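# Guide the ball into the green-bottomed hole on the board

## Task

Bring the ball to rest in the hole whose bottom is green, without it ever entering any other hole. Only the fingers may touch the board; contact from any other part of an arm ends the attempt as a failure. The board must finish lying flat on the table, and the ball must not strike the lid, walls or floor hard. The result only counts if it stays that way without the robot holding it.

## Robot and tools

Robot: two arms, left_arm and right_arm, each ending in a two-finger gripper. Base positions in the scene frame: left_arm at (+0.029, +0.346, 0) m, right_arm at (+0.012, -0.230, 0) m, both turned slightly about z. The names are just labels and do not correspond to image sides.

Frame: one shared scene frame with its origin on the tabletop between the arms. +x points out over the table, +z points up, and left_arm sits on the +y side. Positions are in metres; orientations are quaternions written w first (qw, qx, qy, qz). Gripper frame: fingers extend along the gripper's +z axis and open and close along its y axis. The reported end_effector_position is the point between the finger pads, roughly 1 cm short of the fingertips. Reported hand positions can be a little off, more so at long reach, and arms tend to stop a centimetre or more from the command, usually low.

Row layout (shared by both motion tools): one flat list of 16 numbers covering both arms, left first: x, y, z, qw, qx, qy, qz, opening for left_arm, then the same eight for right_arm. x, y, z and the quaternion are an absolute target pose for that gripper in the scene frame, not an offset. Opening runs from -1 (closed) to +1 (fully open, 0.094 m). All 16 numbers are required even if one arm is meant to stay still; for that arm repeat its whole pose from the latest result and its desired opening. To keep an orientation steady, resend the same quaternion every row rather than copying the slightly drifted reported one.

execute_actions(actions): a list of up to 15 actions; each action is a list of up to 15 rows, each row applied for one 1/30 s step. If an action has fewer than 15 rows, its final row is held for the remaining steps. An empty list simply returns the current state and images. A target farther than 0.6 m from the gripper's current position along any of its own axes causes that action to be rejected for both arms; if the first action fails this check, or any action is malformed, nothing runs. Each step the command is limited to within 70 mm and 16 degrees of the measured pose, so long moves need several actions; position wins over orientation when both cannot be met.

move(target, speed, blocking): target is one 16-number row as above. Each gripper follows a straight line to its target, both finishing together, over 0.5 to 10 s. speed is the top path speed in m/s, 0.002 to 0.5, default 0.25; turning is capped at twice that in rad/s. Openings are applied at the start. Paths do not avoid obstacles or the other arm, and the gripper can lag, wander or overshoot speed near full reach. Faster moves and targets set deeper past a contact hit and press harder. blocking=false returns after 0.5 s while motion continues; then use wait or stop before sending new rows or moves. The result adds a "move:" line with the ending (done, off_target, moving, held, fault) and active limits (paced = the sent pose was clipped; held = some steps were blocked, after which the arm may speed up), plus each gripper's distance from its target.

wait(seconds): 0 to 10; lets the scene run with the last commands held, returning early if a move finishes. stop(): brakes a running move; it needs stopping distance, and fingers keep moving. zoom_image(camera, region): region [x0, y0, x1, y1] in pixels of that camera's last image, at most 504 by 504. Cameras: cam_head_left, cam_head_right, cam_high, cam_low, cam_left_wrist, cam_right_wrist, all 504x504. read_manual(section) only returns licence text. finished_scene(scene) ends the current scene given its number; it is final.

Results: the state line lists each gripper's pose as left_arm: … | right_arm: …. "Hand target" lines show what the controller is currently steering toward. grip_measured reports finger opening on the command scale (the last Joint positions value is the opening in metres); to hold something, command about 0.03 below it. Step readings list positions at some steps; HELD with an arm label means that arm's command was partly held back. A "pose unreachable" line means a clearance check altered or blocked that arm's command. FAULT lines report an arm stopping; MOTOR HOT warns of heating from holding loads, and an over-temperature fault makes that arm drop.

Joint ranges (rad): waist -2.880 to 2.880, shoulder 0.000 to 3.142, elbow 0.000 to 3.019, wrist pitch -1.693 to 1.571, wrist yaw -1.571 to 1.571, wrist roll -2.094 to 2.094.

Avoid: any non-finger arm part touching the board; tilting or lifting the board so it ends not flat; the ball striking lid, walls or floor sharply, or entering a wrong hole; anything leaving the table; arms colliding or pushing each other; drops, slips and forceful pushes. Loose objects may occasionally be nudged by an outside disturbance. Check the final state is stable on its own before ending the scene.

Each tool is called after ">>>" in YAML: its name, and indented under it one key for each argument.

## Session

>>> execute_actions:
  actions: []

Scene clock: 0.00 s.
left_arm: end_effector_position=(+0.3844, +0.0078, +0.1851) grip_measured=+1.000 end_effector_quat_wxyz=(+0.656, -0.009, +0.750, -0.089) | right_arm: end_effector_position=(+0.6984, -0.3447, +0.1555) grip_measured=+1.000 end_effector_quat_wxyz=(+0.081, +0.734, +0.674, +0.027)
Joint positions: left_arm=[-0.931  1.465  0.592  0.67  -0.906 -0.308  0.094] | right_arm=[ 0.003  2.113  2.056 -1.354  0.06   1.501  0.094]
Joint velocities: left_arm=[-0.005 -0.015 -0.022  0.022 -0.022 -0.022  0.   ] | right_arm=[-0.005 -0.005 -0.002 -0.012  0.037 -0.037  0.   ]
Motor temperatures (°C, as the motors report them): left_arm=[22 21 18 19 18 20] | right_arm=[19 21 22 21 22 18]
Hand target (left_arm): +0.388, +0.002, +0.192; +0.659, -0.014, +0.746, -0.095
Hand target (right_arm): +0.704, -0.346, +0.156; +0.085, +0.733, +0.674, +0.030

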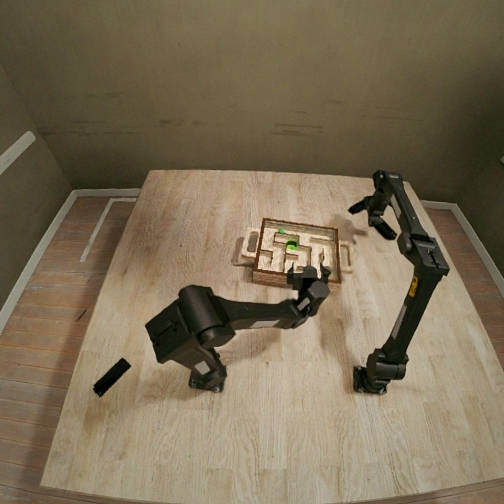

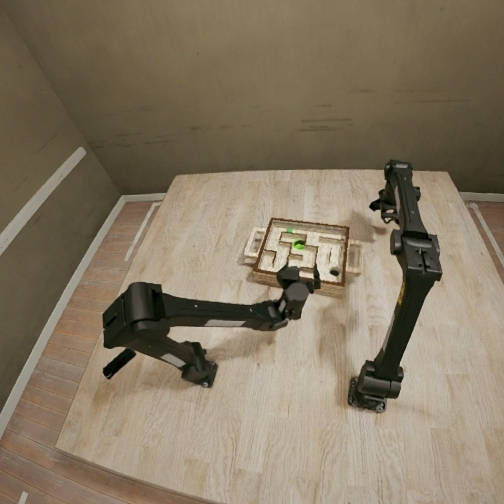

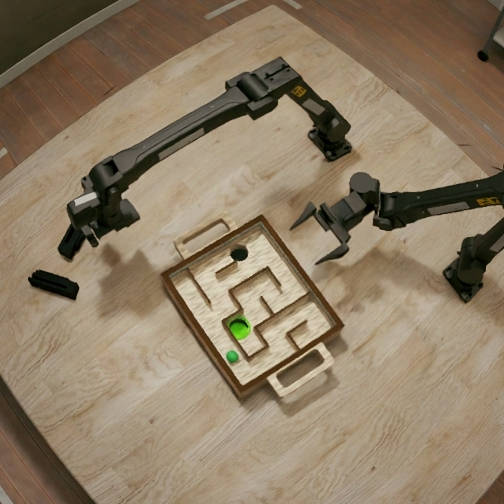

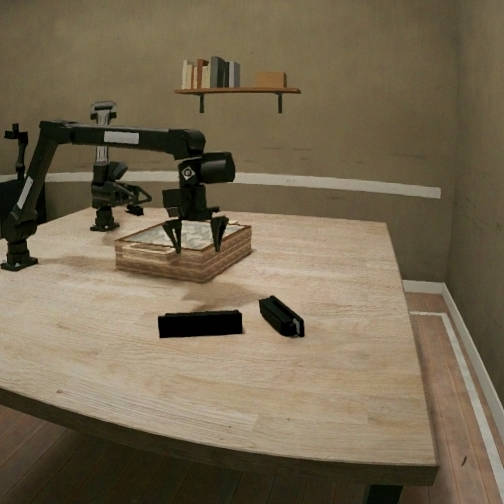

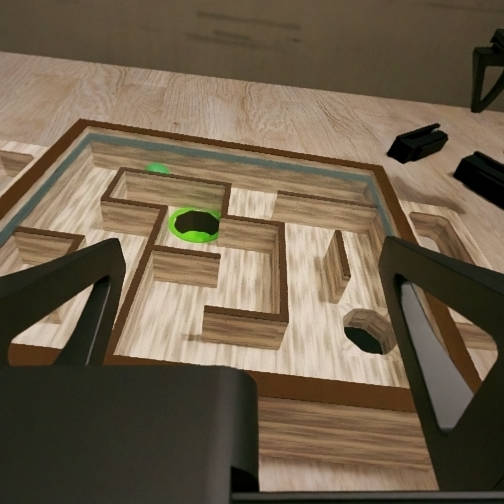

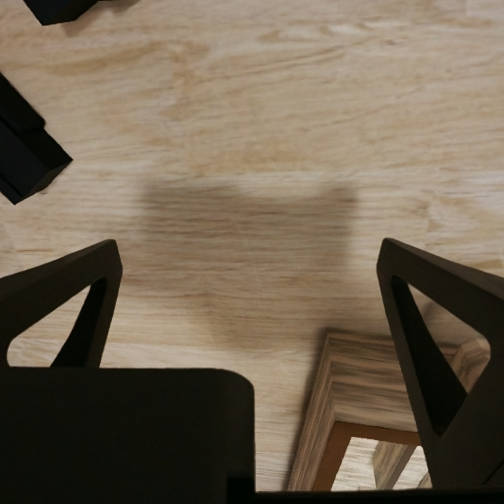

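>>> zoom_image:
  camera: "cam_high"
  region: [140, 200, 360, 420]

>>> zoom_image:
  camera: "cam_low"
  region: [80, 180, 280, 310]

>>> zoom_image:
  camera: "cam_head_right"
  region: [220, 200, 380, 310]

Region (140, 200, 360, 420) of cam_high's 504x504 image, scaled by 2.291, with more detail than that image has.

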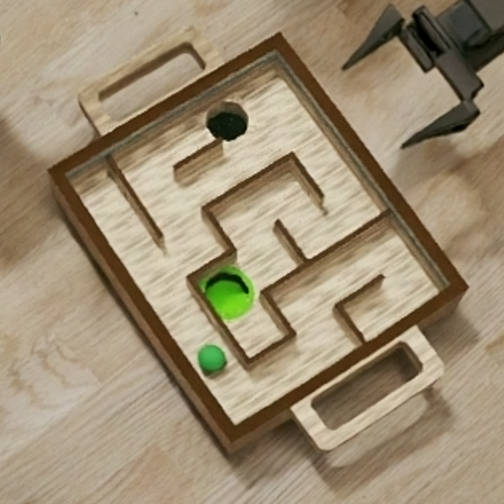

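Region (80, 180, 280, 310) of cam_low's 504x504 image, scaled by 2.520, with more detail than that image has; it fills the top 328 rows of this view, and the rest is white.

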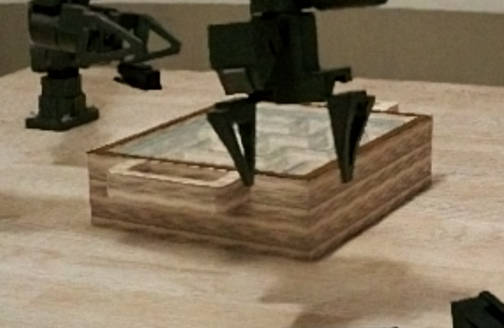

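Region (220, 200, 380, 310) of cam_head_right's 504x504 image, scaled by 3.150, with more detail than that image has; it fills the top 346 rows of this view, and the rest is white.

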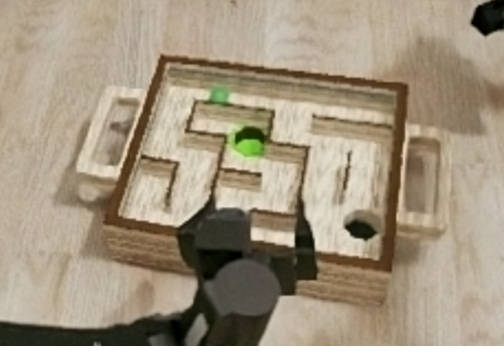

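>>> move:
  target: [0.45,0.12,0.27,0.2,0.07,0.97,0,1, 0.533,-0.27,0.2,0,0.07,0.998,0,1]
  speed: 0.4

>>> move:
  target: [0.593,0.178,0.17,0,0.07,0.998,0,0.2, 0.533,-0.26,0.17,0,0.07,0.998,0,0.2]
  speed: 0.4

Scene clock: 47.20 s.
left_arm: end_effector_position=(+0.4367, +0.1228, +0.2533) grip_measured=+1.000 end_effector_quat_wxyz=(+0.190, +0.066, +0.980, -0.001) | right_arm: end_effector_position=(+0.5389, -0.2731, +0.1936) grip_measured=+1.000 end_effector_quat_wxyz=(+0.001, +0.081, +0.997, +0.001)
Joint positions: left_arm=[-0.456  1.341  1.256 -1.146 -0.177 -0.399  0.094] | right_arm=[ 0.072  1.734  1.593 -1.428 -0.002  0.082  0.094]
Joint velocities: left_arm=[ 0.005 -0.005 -0.007  0.032 -0.066 -0.007  0.   ] | right_arm=[-0.024 -0.005 -0.032 -0.002 -0.051 -0.066  0.   ]
Motor temperatures (°C, as the motors report them): left_arm=[22 21 21 19 18 20] | right_arm=[19 23 26 21 22 18]
Hand target (left_arm): +0.449, +0.118, +0.269; +0.198, +0.066, +0.978, -0.006
Hand target (right_arm): +0.533, -0.270, +0.199; -0.001, +0.071, +0.997, -0.000
Off the commanded pose (left_arm): 0.022 m, 1 deg.
Off the commanded pose (right_arm): 0.009 m, 1 deg.
move: off_target (left_arm)
camera_calibration (this result's frames):
cam_left_wrist: T_world_to_cam=[[-0.136074, -0.99067, -0.00754465, 0.178004], [-0.959816, 0.129941, 0.248735, 0.345679], [-0.245434, 0.0410878, -0.968542, 0.468335], [0, 0, 0, 1]] pos_world=[0.470955, 0.112183, 0.368963]
cam_right_wrist: T_world_to_cam=[[-0.167903, -0.985793, -0.00465657, -0.180171], [-0.797428, 0.13304, 0.588566, 0.35951], [-0.579584, 0.102535, -0.808436, 0.620615], [0, 0, 0, 1]] pos_world=[0.61613, -0.289075, 0.289293]

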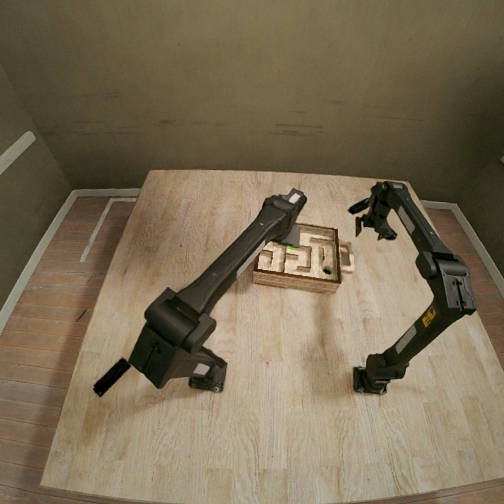

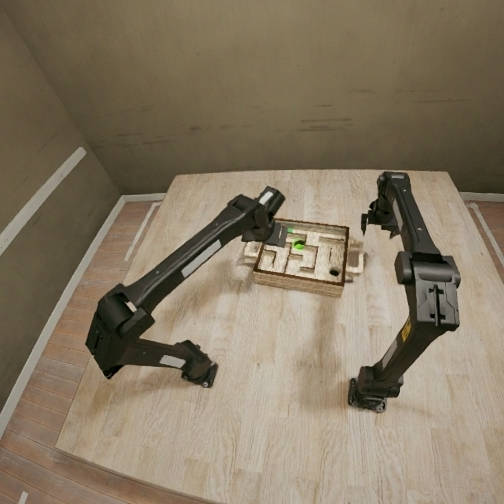

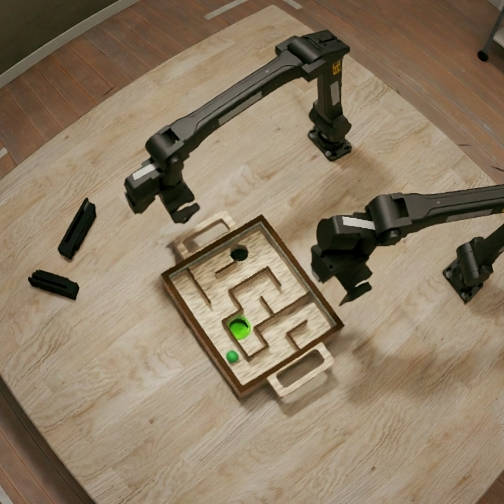

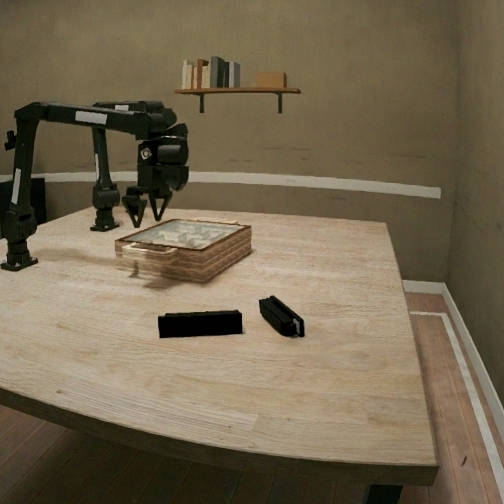

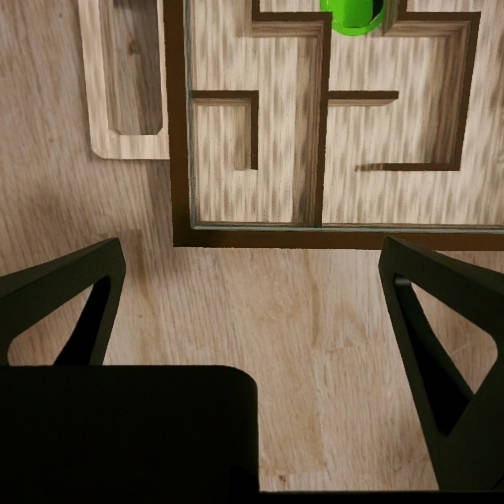

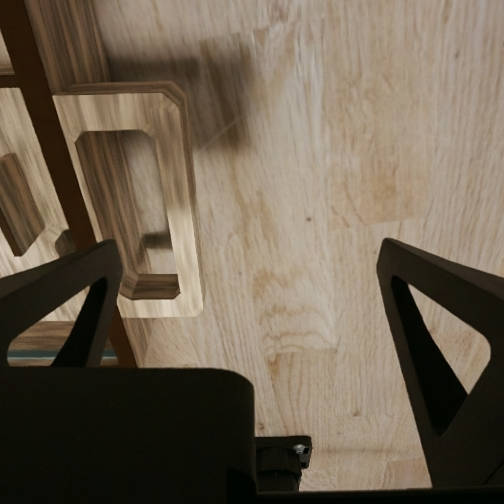

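Scene clock: 48.43 s.
left_arm: end_effector_position=(+0.5806, +0.1856, +0.1478) grip_measured=+0.203 end_effector_quat_wxyz=(-0.020, +0.062, +0.998, +0.003) | right_arm: end_effector_position=(+0.5319, -0.2630, +0.1697) grip_measured=+0.202 end_effector_quat_wxyz=(-0.006, +0.072, +0.997, +0.001)
Joint positions: left_arm=[-0.172  1.901  1.708 -1.418  0.003 -0.157  0.057] | right_arm=[ 0.09   1.734  1.529 -1.379 -0.002  0.082  0.056]
Joint velocities: left_arm=[-0.005 -0.015 -0.017 -0.037  0.022  0.037  0.001] | right_arm=[ 0.005 -0.005 -0.022 -0.002  0.022 -0.037  0.   ]
Motor temperatures (°C, as the motors report them): left_arm=[22 21 21 19 18 20] | right_arm=[19 23 26 21 22 18]
Hand target (left_arm): +0.591, +0.179, +0.171; +0.001, +0.068, +0.998, -0.003
Hand target (right_arm): +0.534, -0.260, +0.170; -0.000, +0.070, +0.998, +0.000
Off the commanded pose (left_arm): 0.026 m, 2 deg.
Off the commanded pose (right_arm): 0.003 m, 1 deg.
move: off_target (left_arm)
camera_calibration (this result's frames):
cam_left_wrist: T_world_to_cam=[[-0.122686, -0.992358, 0.0131584, 0.248495], [-0.775552, 0.104138, 0.622635, 0.344376], [-0.619247, 0.0661833, -0.782402, 0.58384], [0, 0, 0, 1]] pos_world=[0.65911, 0.172093, 0.239107]
cam_right_wrist: T_world_to_cam=[[-0.149883, -0.988698, -0.00337791, -0.182035], [-0.79113, 0.117882, 0.60018, 0.357331], [-0.592999, 0.0926292, -0.799858, 0.59921], [0, 0, 0, 1]] pos_world=[0.610743, -0.277605, 0.264205]

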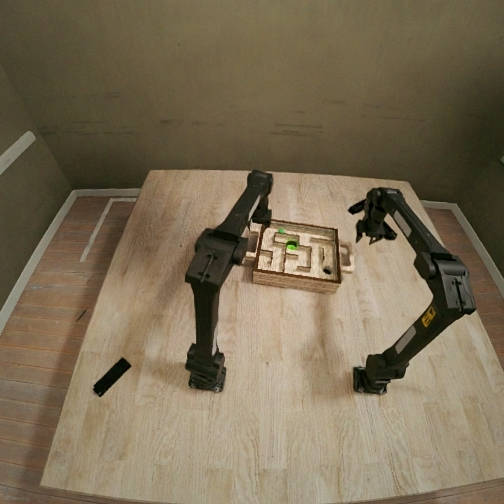

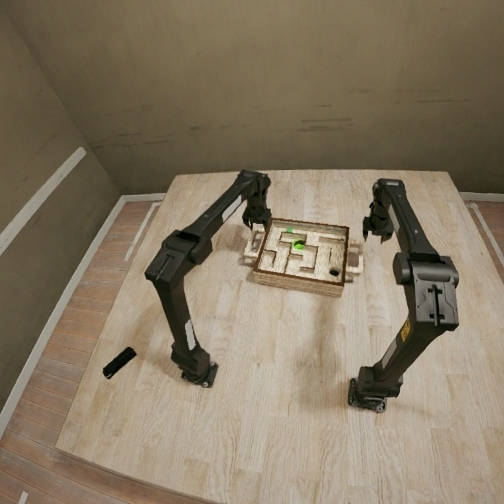

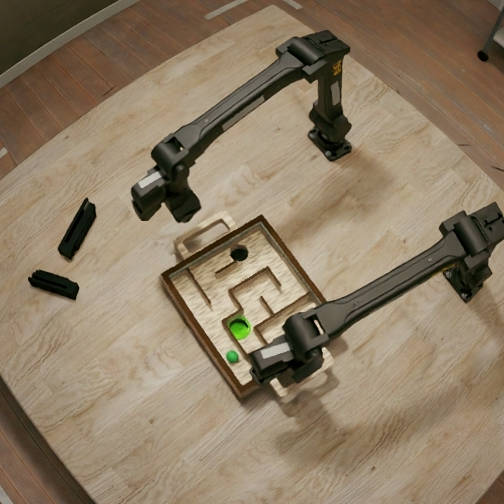

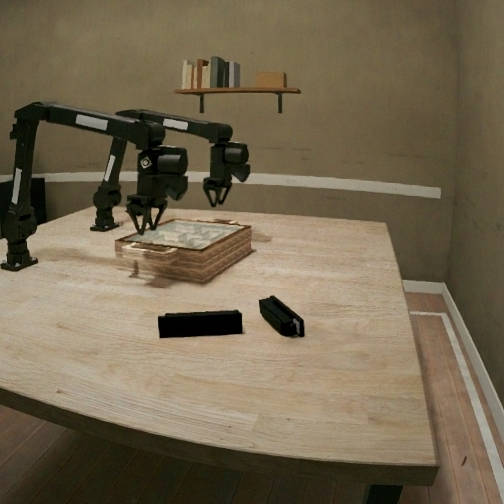

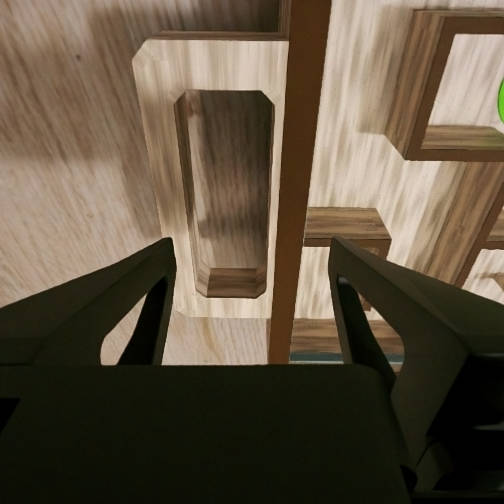

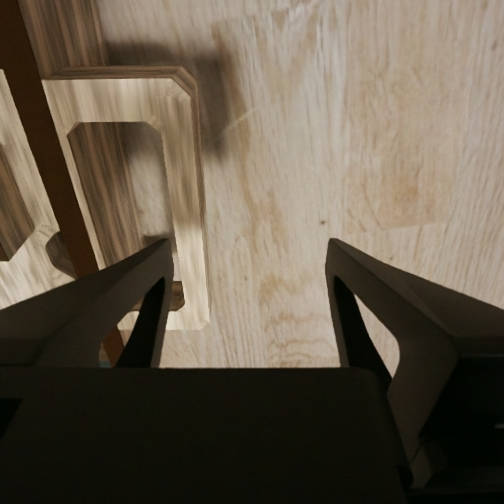

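>>> move:
  target: [0.57,0.221,0.14,0,0.07,0.998,0,-0.2, 0.493,-0.218,0.125,0,0.07,0.998,0,-0.2]

Scene clock: 71.47 s.
left_arm: end_effector_position=(+0.5673, +0.2197, +0.1352) grip_measured=-0.197 end_effector_quat_wxyz=(-0.012, +0.068, +0.998, +0.001) | right_arm: end_effector_position=(+0.4905, -0.2156, +0.1168) grip_measured=-0.198 end_effector_quat_wxyz=(-0.016, +0.061, +0.998, -0.001)
Joint positions: left_arm=[-0.12   1.842  1.587 -1.339  0.002 -0.093  0.038] | right_arm=[ 0.183  1.679  1.312 -1.235 -0.002  0.154  0.038]
Joint velocities: left_arm=[-0.015 -0.005  0.022  0.002  0.022  0.007 -0.   ] | right_arm=[-0.015 -0.015  0.007  0.002 -0.037  0.037  0.   ]
Motor temperatures (°C, as the motors report them): left_arm=[22 22 23 19 18 20] | right_arm=[19 23 26 21 22 18]
Hand target (left_arm): +0.569, +0.221, +0.140; -0.000, +0.070, +0.998, -0.000
Hand target (right_arm): +0.494, -0.218, +0.124; -0.001, +0.070, +0.998, +0.000
Off the commanded pose (left_arm): 0.006 m, 1 deg.
Off the commanded pose (right_arm): 0.009 m, 2 deg.
move: done
camera_calibration (this result's frames):
cam_left_wrist: T_world_to_cam=[[-0.134251, -0.990804, 0.0168464, 0.286655], [-0.783912, 0.116586, 0.609827, 0.342092], [-0.606183, 0.0686636, -0.792355, 0.556869], [0, 0, 0, 1]] pos_world=[0.644219, 0.205899, 0.227792]
cam_right_wrist: T_world_to_cam=[[-0.128363, -0.991727, 0.000537403, -0.153268], [-0.782086, 0.101562, 0.614839, 0.341054], [-0.609807, 0.0785023, -0.788653, 0.531868], [0, 0, 0, 1]] pos_world=[0.571397, -0.228391, 0.209848]

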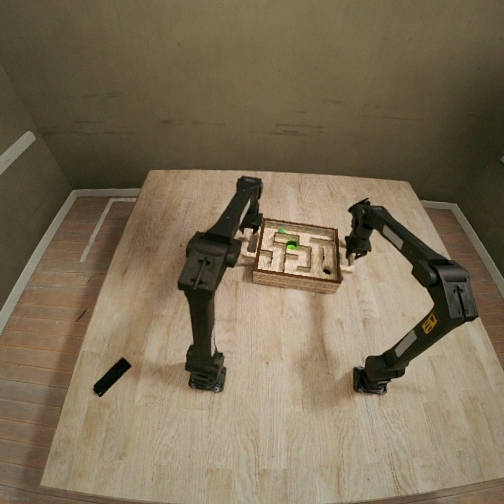

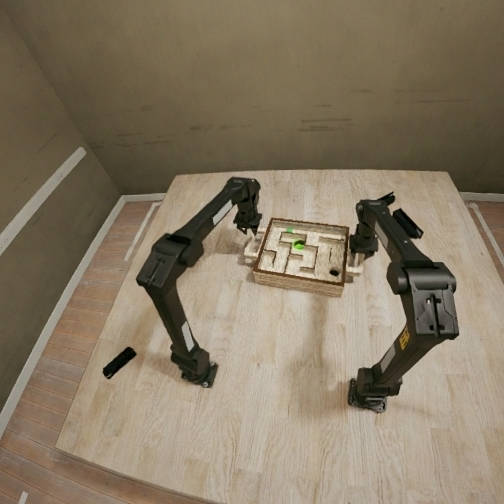

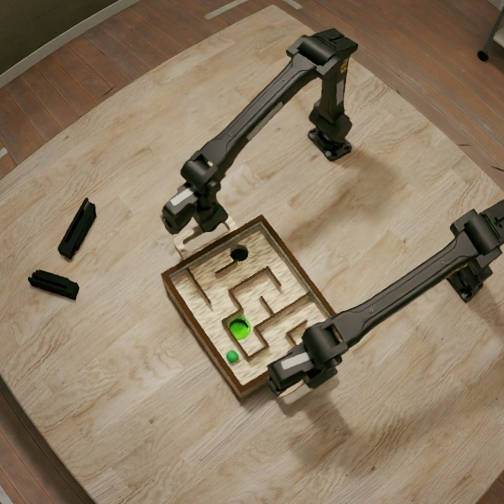

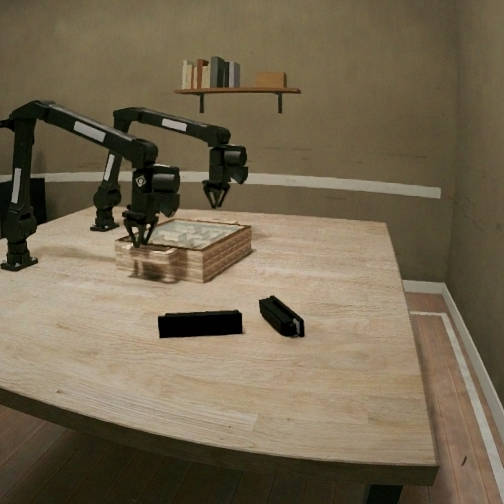

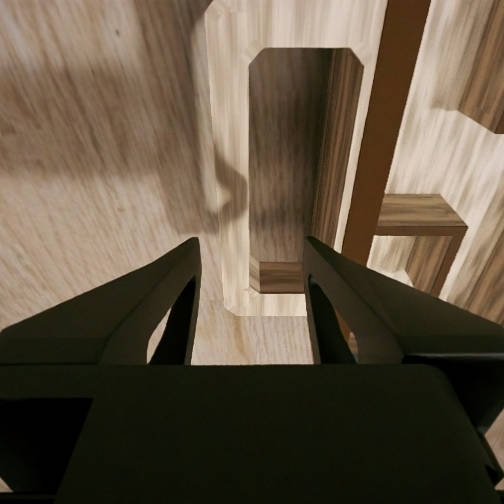

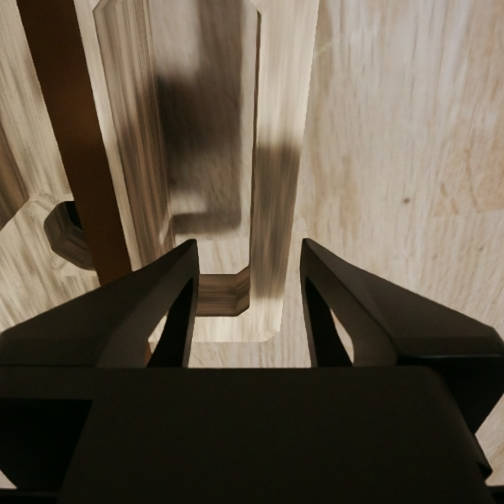

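>>> move:
  target: [0.571,0.23,0.095,0,0.07,0.998,0,-0.2, 0.492,-0.227,0.095,0,0.07,0.998,0,-0.2]
  speed: 0.15

>>> zoom_image:
  camera: "cam_low"
  region: [90, 180, 270, 300]

Scene clock: 77.50 s.
left_arm: end_effector_position=(+0.5669, +0.2246, +0.1063) grip_measured=-0.197 end_effector_quat_wxyz=(+0.003, +0.072, +0.997, -0.002) | right_arm: end_effector_position=(+0.4912, -0.2238, +0.1000) grip_measured=-0.198 end_effector_quat_wxyz=(-0.001, +0.070, +0.998, +0.001)
Joint positions: left_arm=[-0.111  1.842  1.508 -1.231  0.002 -0.077  0.038] | right_arm=[ 0.166  1.679  1.264 -1.158 -0.002  0.154  0.038]
Joint velocities: left_arm=[-0.015 -0.005 -0.012  0.012 -0.081 -0.037 -0.   ] | right_arm=[-0.015 -0.005  0.007 -0.002  0.037  0.022 -0.   ]
Motor temperatures (°C, as the motors report them): left_arm=[22 22 23 19 18 20] | right_arm=[19 23 26 21 22 18]
Hand target (left_arm): +0.570, +0.230, +0.095; +0.000, +0.070, +0.998, -0.000
Hand target (right_arm): +0.492, -0.227, +0.095; +0.000, +0.070, +0.998, +0.000
Off the commanded pose (left_arm): 0.013 m, 0 deg.
Off the commanded pose (right_arm): 0.006 m, 0 deg.
move: off_target (left_arm)
camera_calibration (this result's frames):
cam_left_wrist: T_world_to_cam=[[-0.142705, -0.989574, 0.0194827, 0.296124], [-0.80007, 0.12692, 0.586327, 0.368156], [-0.582686, 0.0680839, -0.80984, 0.522015], [0, 0, 0, 1]] pos_world=[0.640979, 0.21077, 0.20112]
cam_right_wrist: T_world_to_cam=[[-0.145689, -0.989321, -0.00426512, -0.151783], [-0.798354, 0.115018, 0.591102, 0.366166], [-0.584299, 0.0895221, -0.806586, 0.5114], [0, 0, 0, 1]] pos_world=[0.569028, -0.23806, 0.195398]

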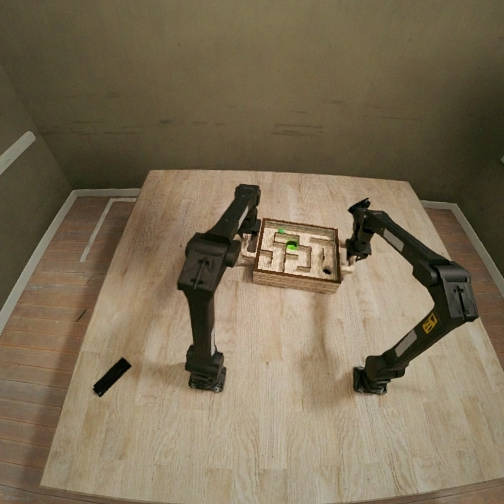

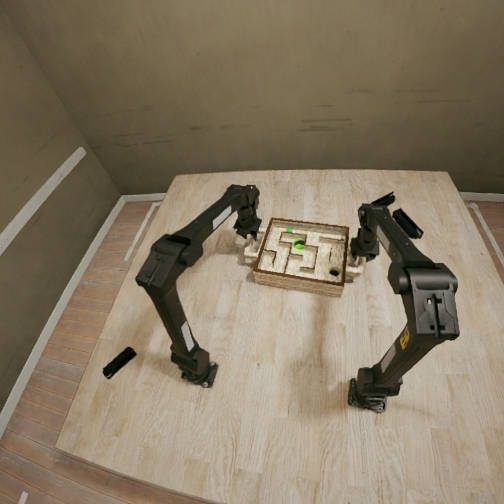

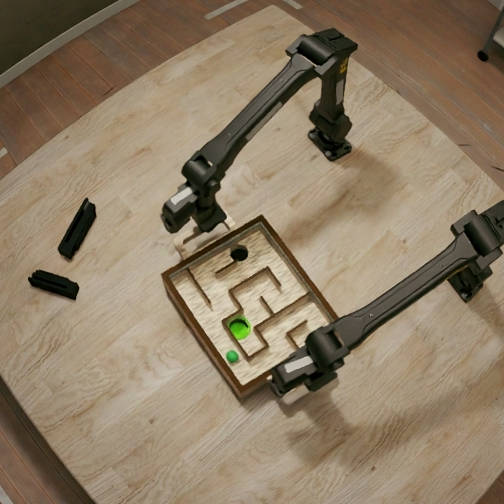

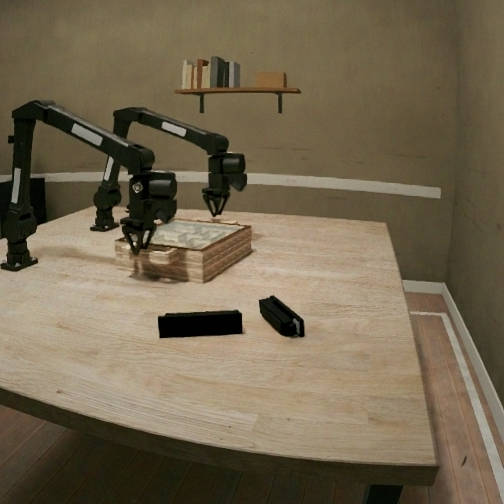

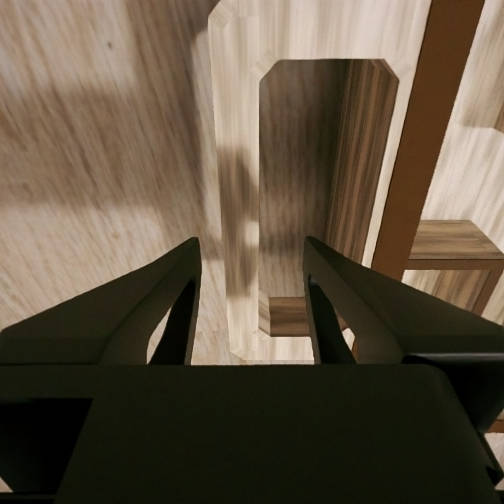

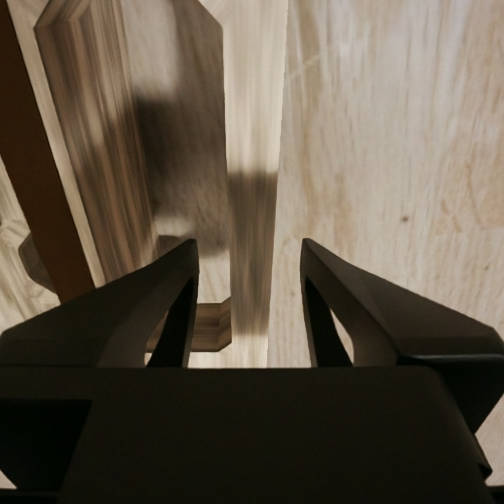

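Region (90, 180, 270, 300) of cam_low's 504x504 image, scaled by 2.800, with more detail than that image has.

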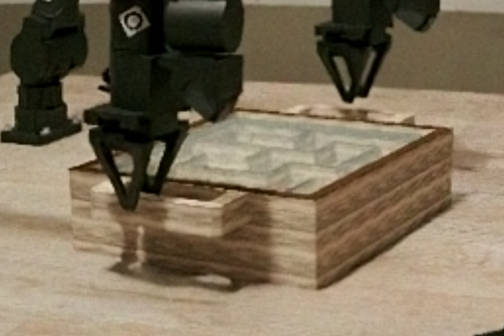

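>>> move:
  target: [0.582,0.236,0.085,0,0.07,0.998,0,-0.2, 0.512,-0.229,0.09,0,0.07,0.998,0,-0.2]
  speed: 0.1

>>> move:
  target: [0.582,0.236,0.062,0,0.07,0.998,0,-0.2, 0.512,-0.229,0.062,0,0.07,0.998,0,-0.2]
  speed: 0.1

>>> zoom_image:
  camera: "cam_low"
  region: [90, 180, 270, 300]

Scene clock: 86.10 s.
left_arm: end_effector_position=(+0.5707, +0.2328, +0.0905) grip_measured=-0.197 end_effector_quat_wxyz=(-0.006, +0.071, +0.997, -0.000) | right_arm: end_effector_position=(+0.4926, -0.2247, +0.0900) grip_measured=-0.198 end_effector_quat_wxyz=(-0.011, +0.071, +0.997, -0.000)
Joint positions: left_arm=[-0.095  1.871  1.508 -1.219  0.002 -0.062  0.038] | right_arm=[ 0.164  1.705  1.27  -1.158 -0.002  0.154  0.038]
Joint velocities: left_arm=[-0.005 -0.005 -0.012 -0.032  0.037 -0.051 -0.001] | right_arm=[-0.005 -0.005  0.012 -0.007 -0.007 -0.037 -0.   ]
Motor temperatures (°C, as the motors report them): left_arm=[22 22 22 19 18 20] | right_arm=[19 23 26 21 22 18]
Hand target (left_arm): +0.581, +0.236, +0.085; -0.000, +0.070, +0.998, -0.000
Hand target (right_arm): +0.511, -0.229, +0.090; +0.000, +0.070, +0.998, -0.000
Off the commanded pose (left_arm): 0.013 m, 1 deg.
Off the commanded pose (right_arm): 0.020 m, 1 deg.
move: off_target (left_arm, right_arm)
camera_calibration (this result's frames):
cam_left_wrist: T_world_to_cam=[[-0.140864, -0.98986, 0.0182792, 0.304244], [-0.789872, 0.123498, 0.600708, 0.373066], [-0.596875, 0.0701801, -0.799259, 0.517525], [0, 0, 0, 1]] pos_world=[0.646429, 0.218767, 0.183971]
cam_right_wrist: T_world_to_cam=[[-0.147629, -0.989042, -0.00103527, -0.151782], [-0.786021, 0.11669, 0.607087, 0.366105], [-0.600313, 0.0904375, -0.794635, 0.511319], [0, 0, 0, 1]] pos_world=[0.572311, -0.239082, 0.183898]

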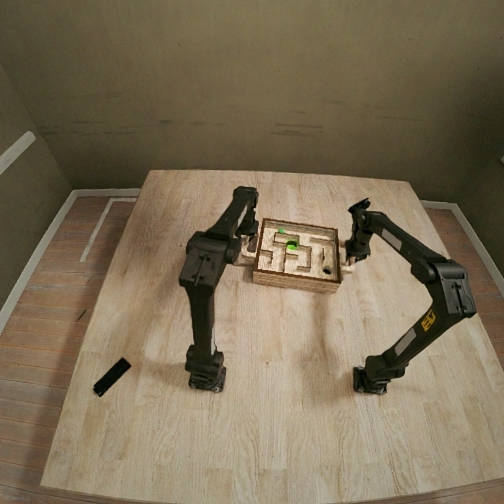

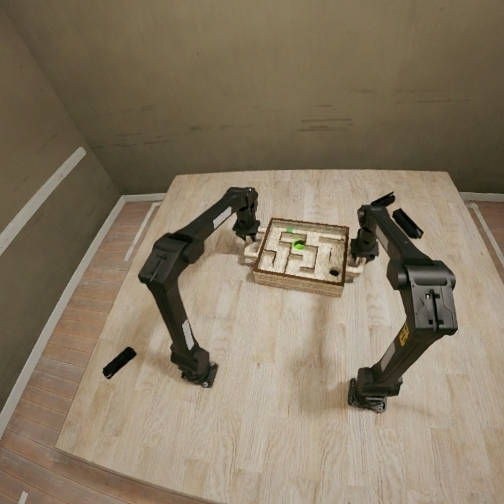

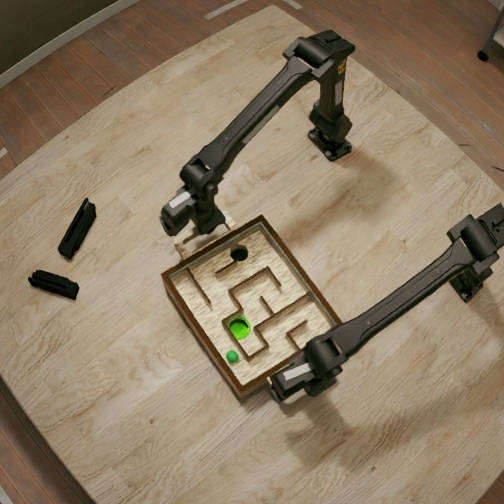

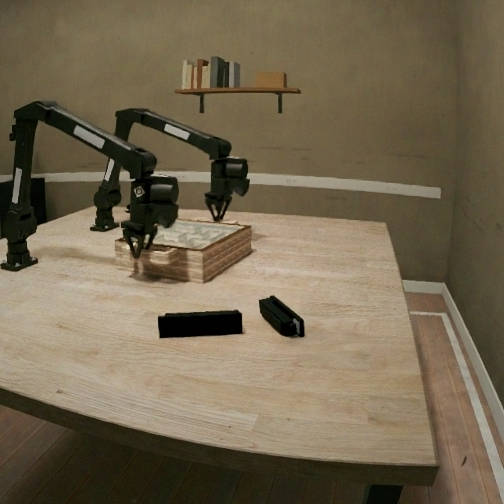

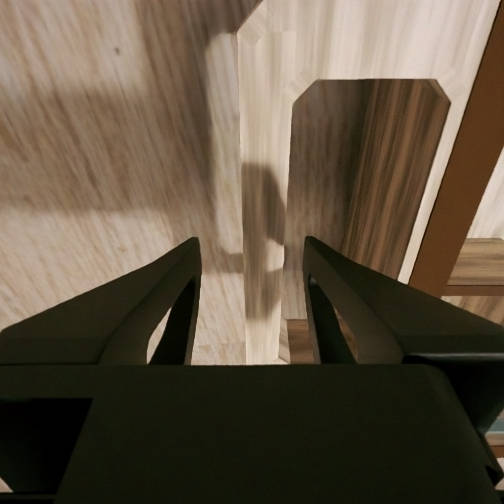

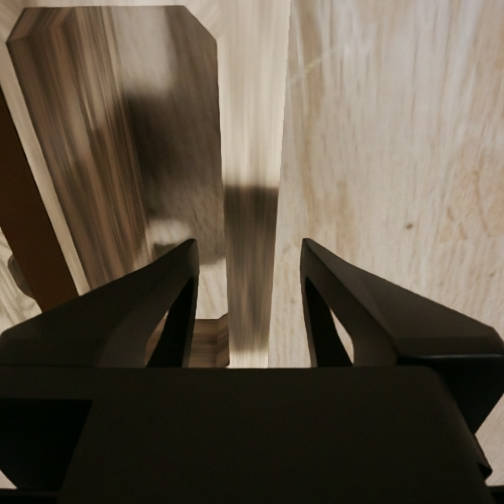

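Scene clock: 87.03 s.
left_arm: end_effector_position=(+0.5798, +0.2309, +0.0774) grip_measured=-0.197 end_effector_quat_wxyz=(+0.007, +0.071, +0.997, -0.002) | right_arm: end_effector_position=(+0.5067, -0.2245, +0.0736) grip_measured=-0.198 end_effector_quat_wxyz=(+0.004, +0.071, +0.997, +0.001)
Joint positions: left_arm=[-0.095  1.892  1.502 -1.167  0.002 -0.061  0.038] | right_arm=[ 0.164  1.74   1.27  -1.093 -0.002  0.154  0.038]
Joint velocities: left_arm=[-0.015  0.015 -0.002  0.002  0.007  0.051  0.001] | right_arm=[-0.005 -0.015  0.002  0.002 -0.007  0.007 -0.001]
Motor temperatures (°C, as the motors report them): left_arm=[22 22 22 19 18 20] | right_arm=[19 23 26 21 22 18]
Hand target (left_arm): +0.581, +0.236, +0.062; +0.000, +0.070, +0.998, -0.000
Hand target (right_arm): +0.512, -0.229, +0.062; +0.000, +0.070, +0.998, +0.000
Off the commanded pose (left_arm): 0.016 m, 1 deg.
Off the commanded pose (right_arm): 0.013 m, 0 deg.
move: off_target (left_arm, right_arm)
camera_calibration (this result's frames):
cam_left_wrist: T_world_to_cam=[[-0.142089, -0.989655, 0.0198337, 0.304446], [-0.804339, 0.127115, 0.580414, 0.397512], [-0.576931, 0.0665176, -0.81408, 0.50303], [0, 0, 0, 1]] pos_world=[0.653206, 0.217307, 0.172747]
cam_right_wrist: T_world_to_cam=[[-0.14753, -0.989041, -0.0057272, -0.149244], [-0.803511, 0.116475, 0.583784, 0.397731], [-0.576719, 0.0907274, -0.811889, 0.496076], [0, 0, 0, 1]] pos_world=[0.58366, -0.238942, 0.169715]

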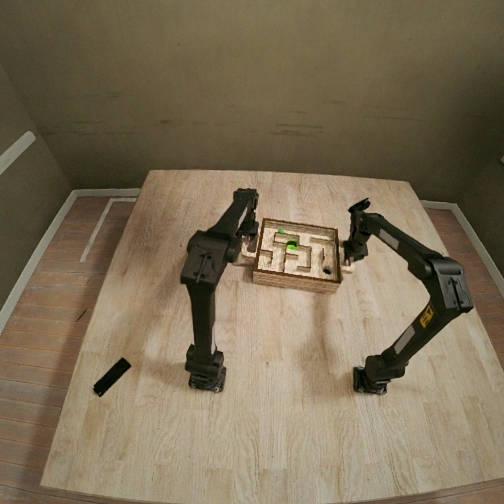

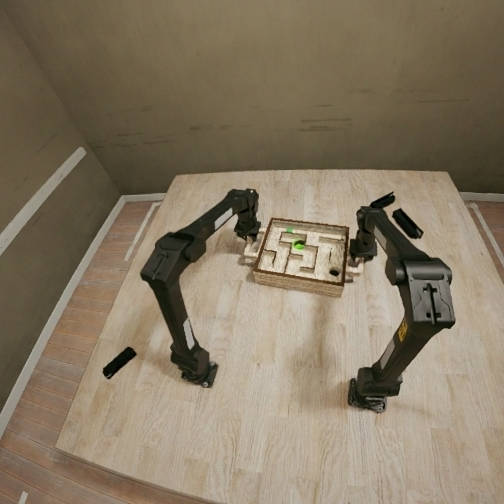

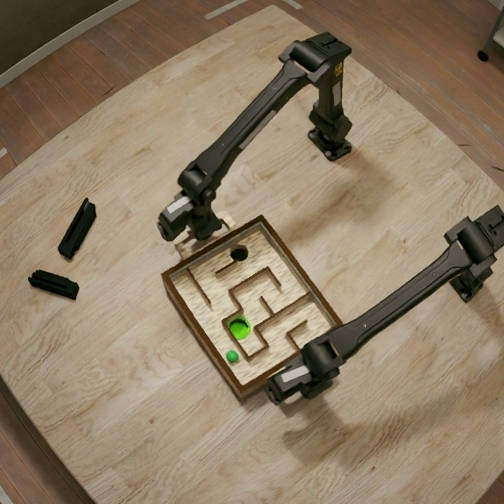

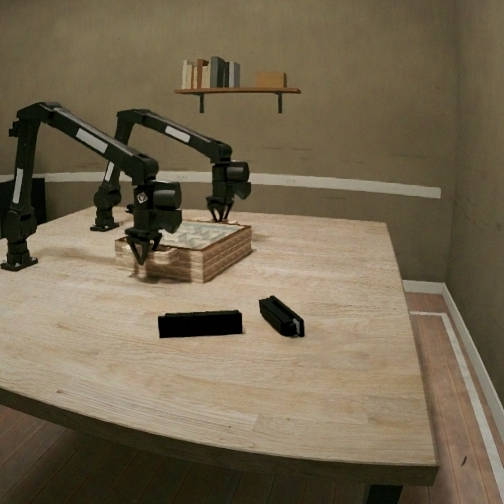

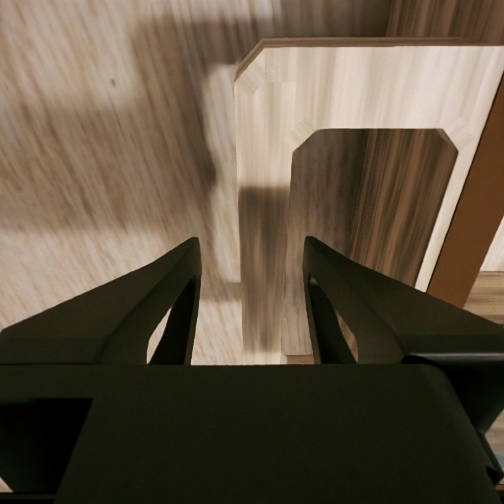

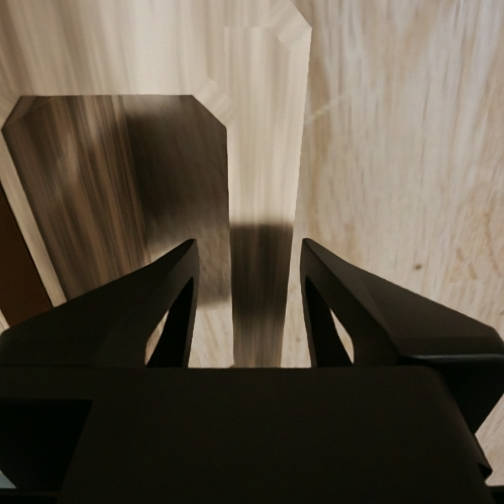

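Region (90, 180, 270, 300) of cam_low's 504x504 image, scaled by 2.800, with more detail than that image has.

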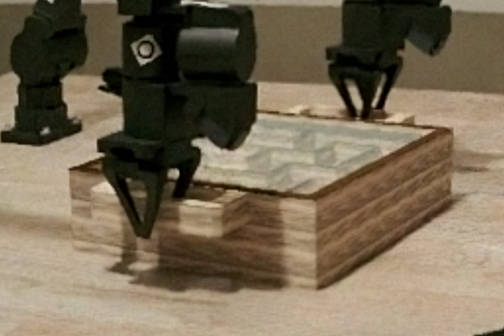

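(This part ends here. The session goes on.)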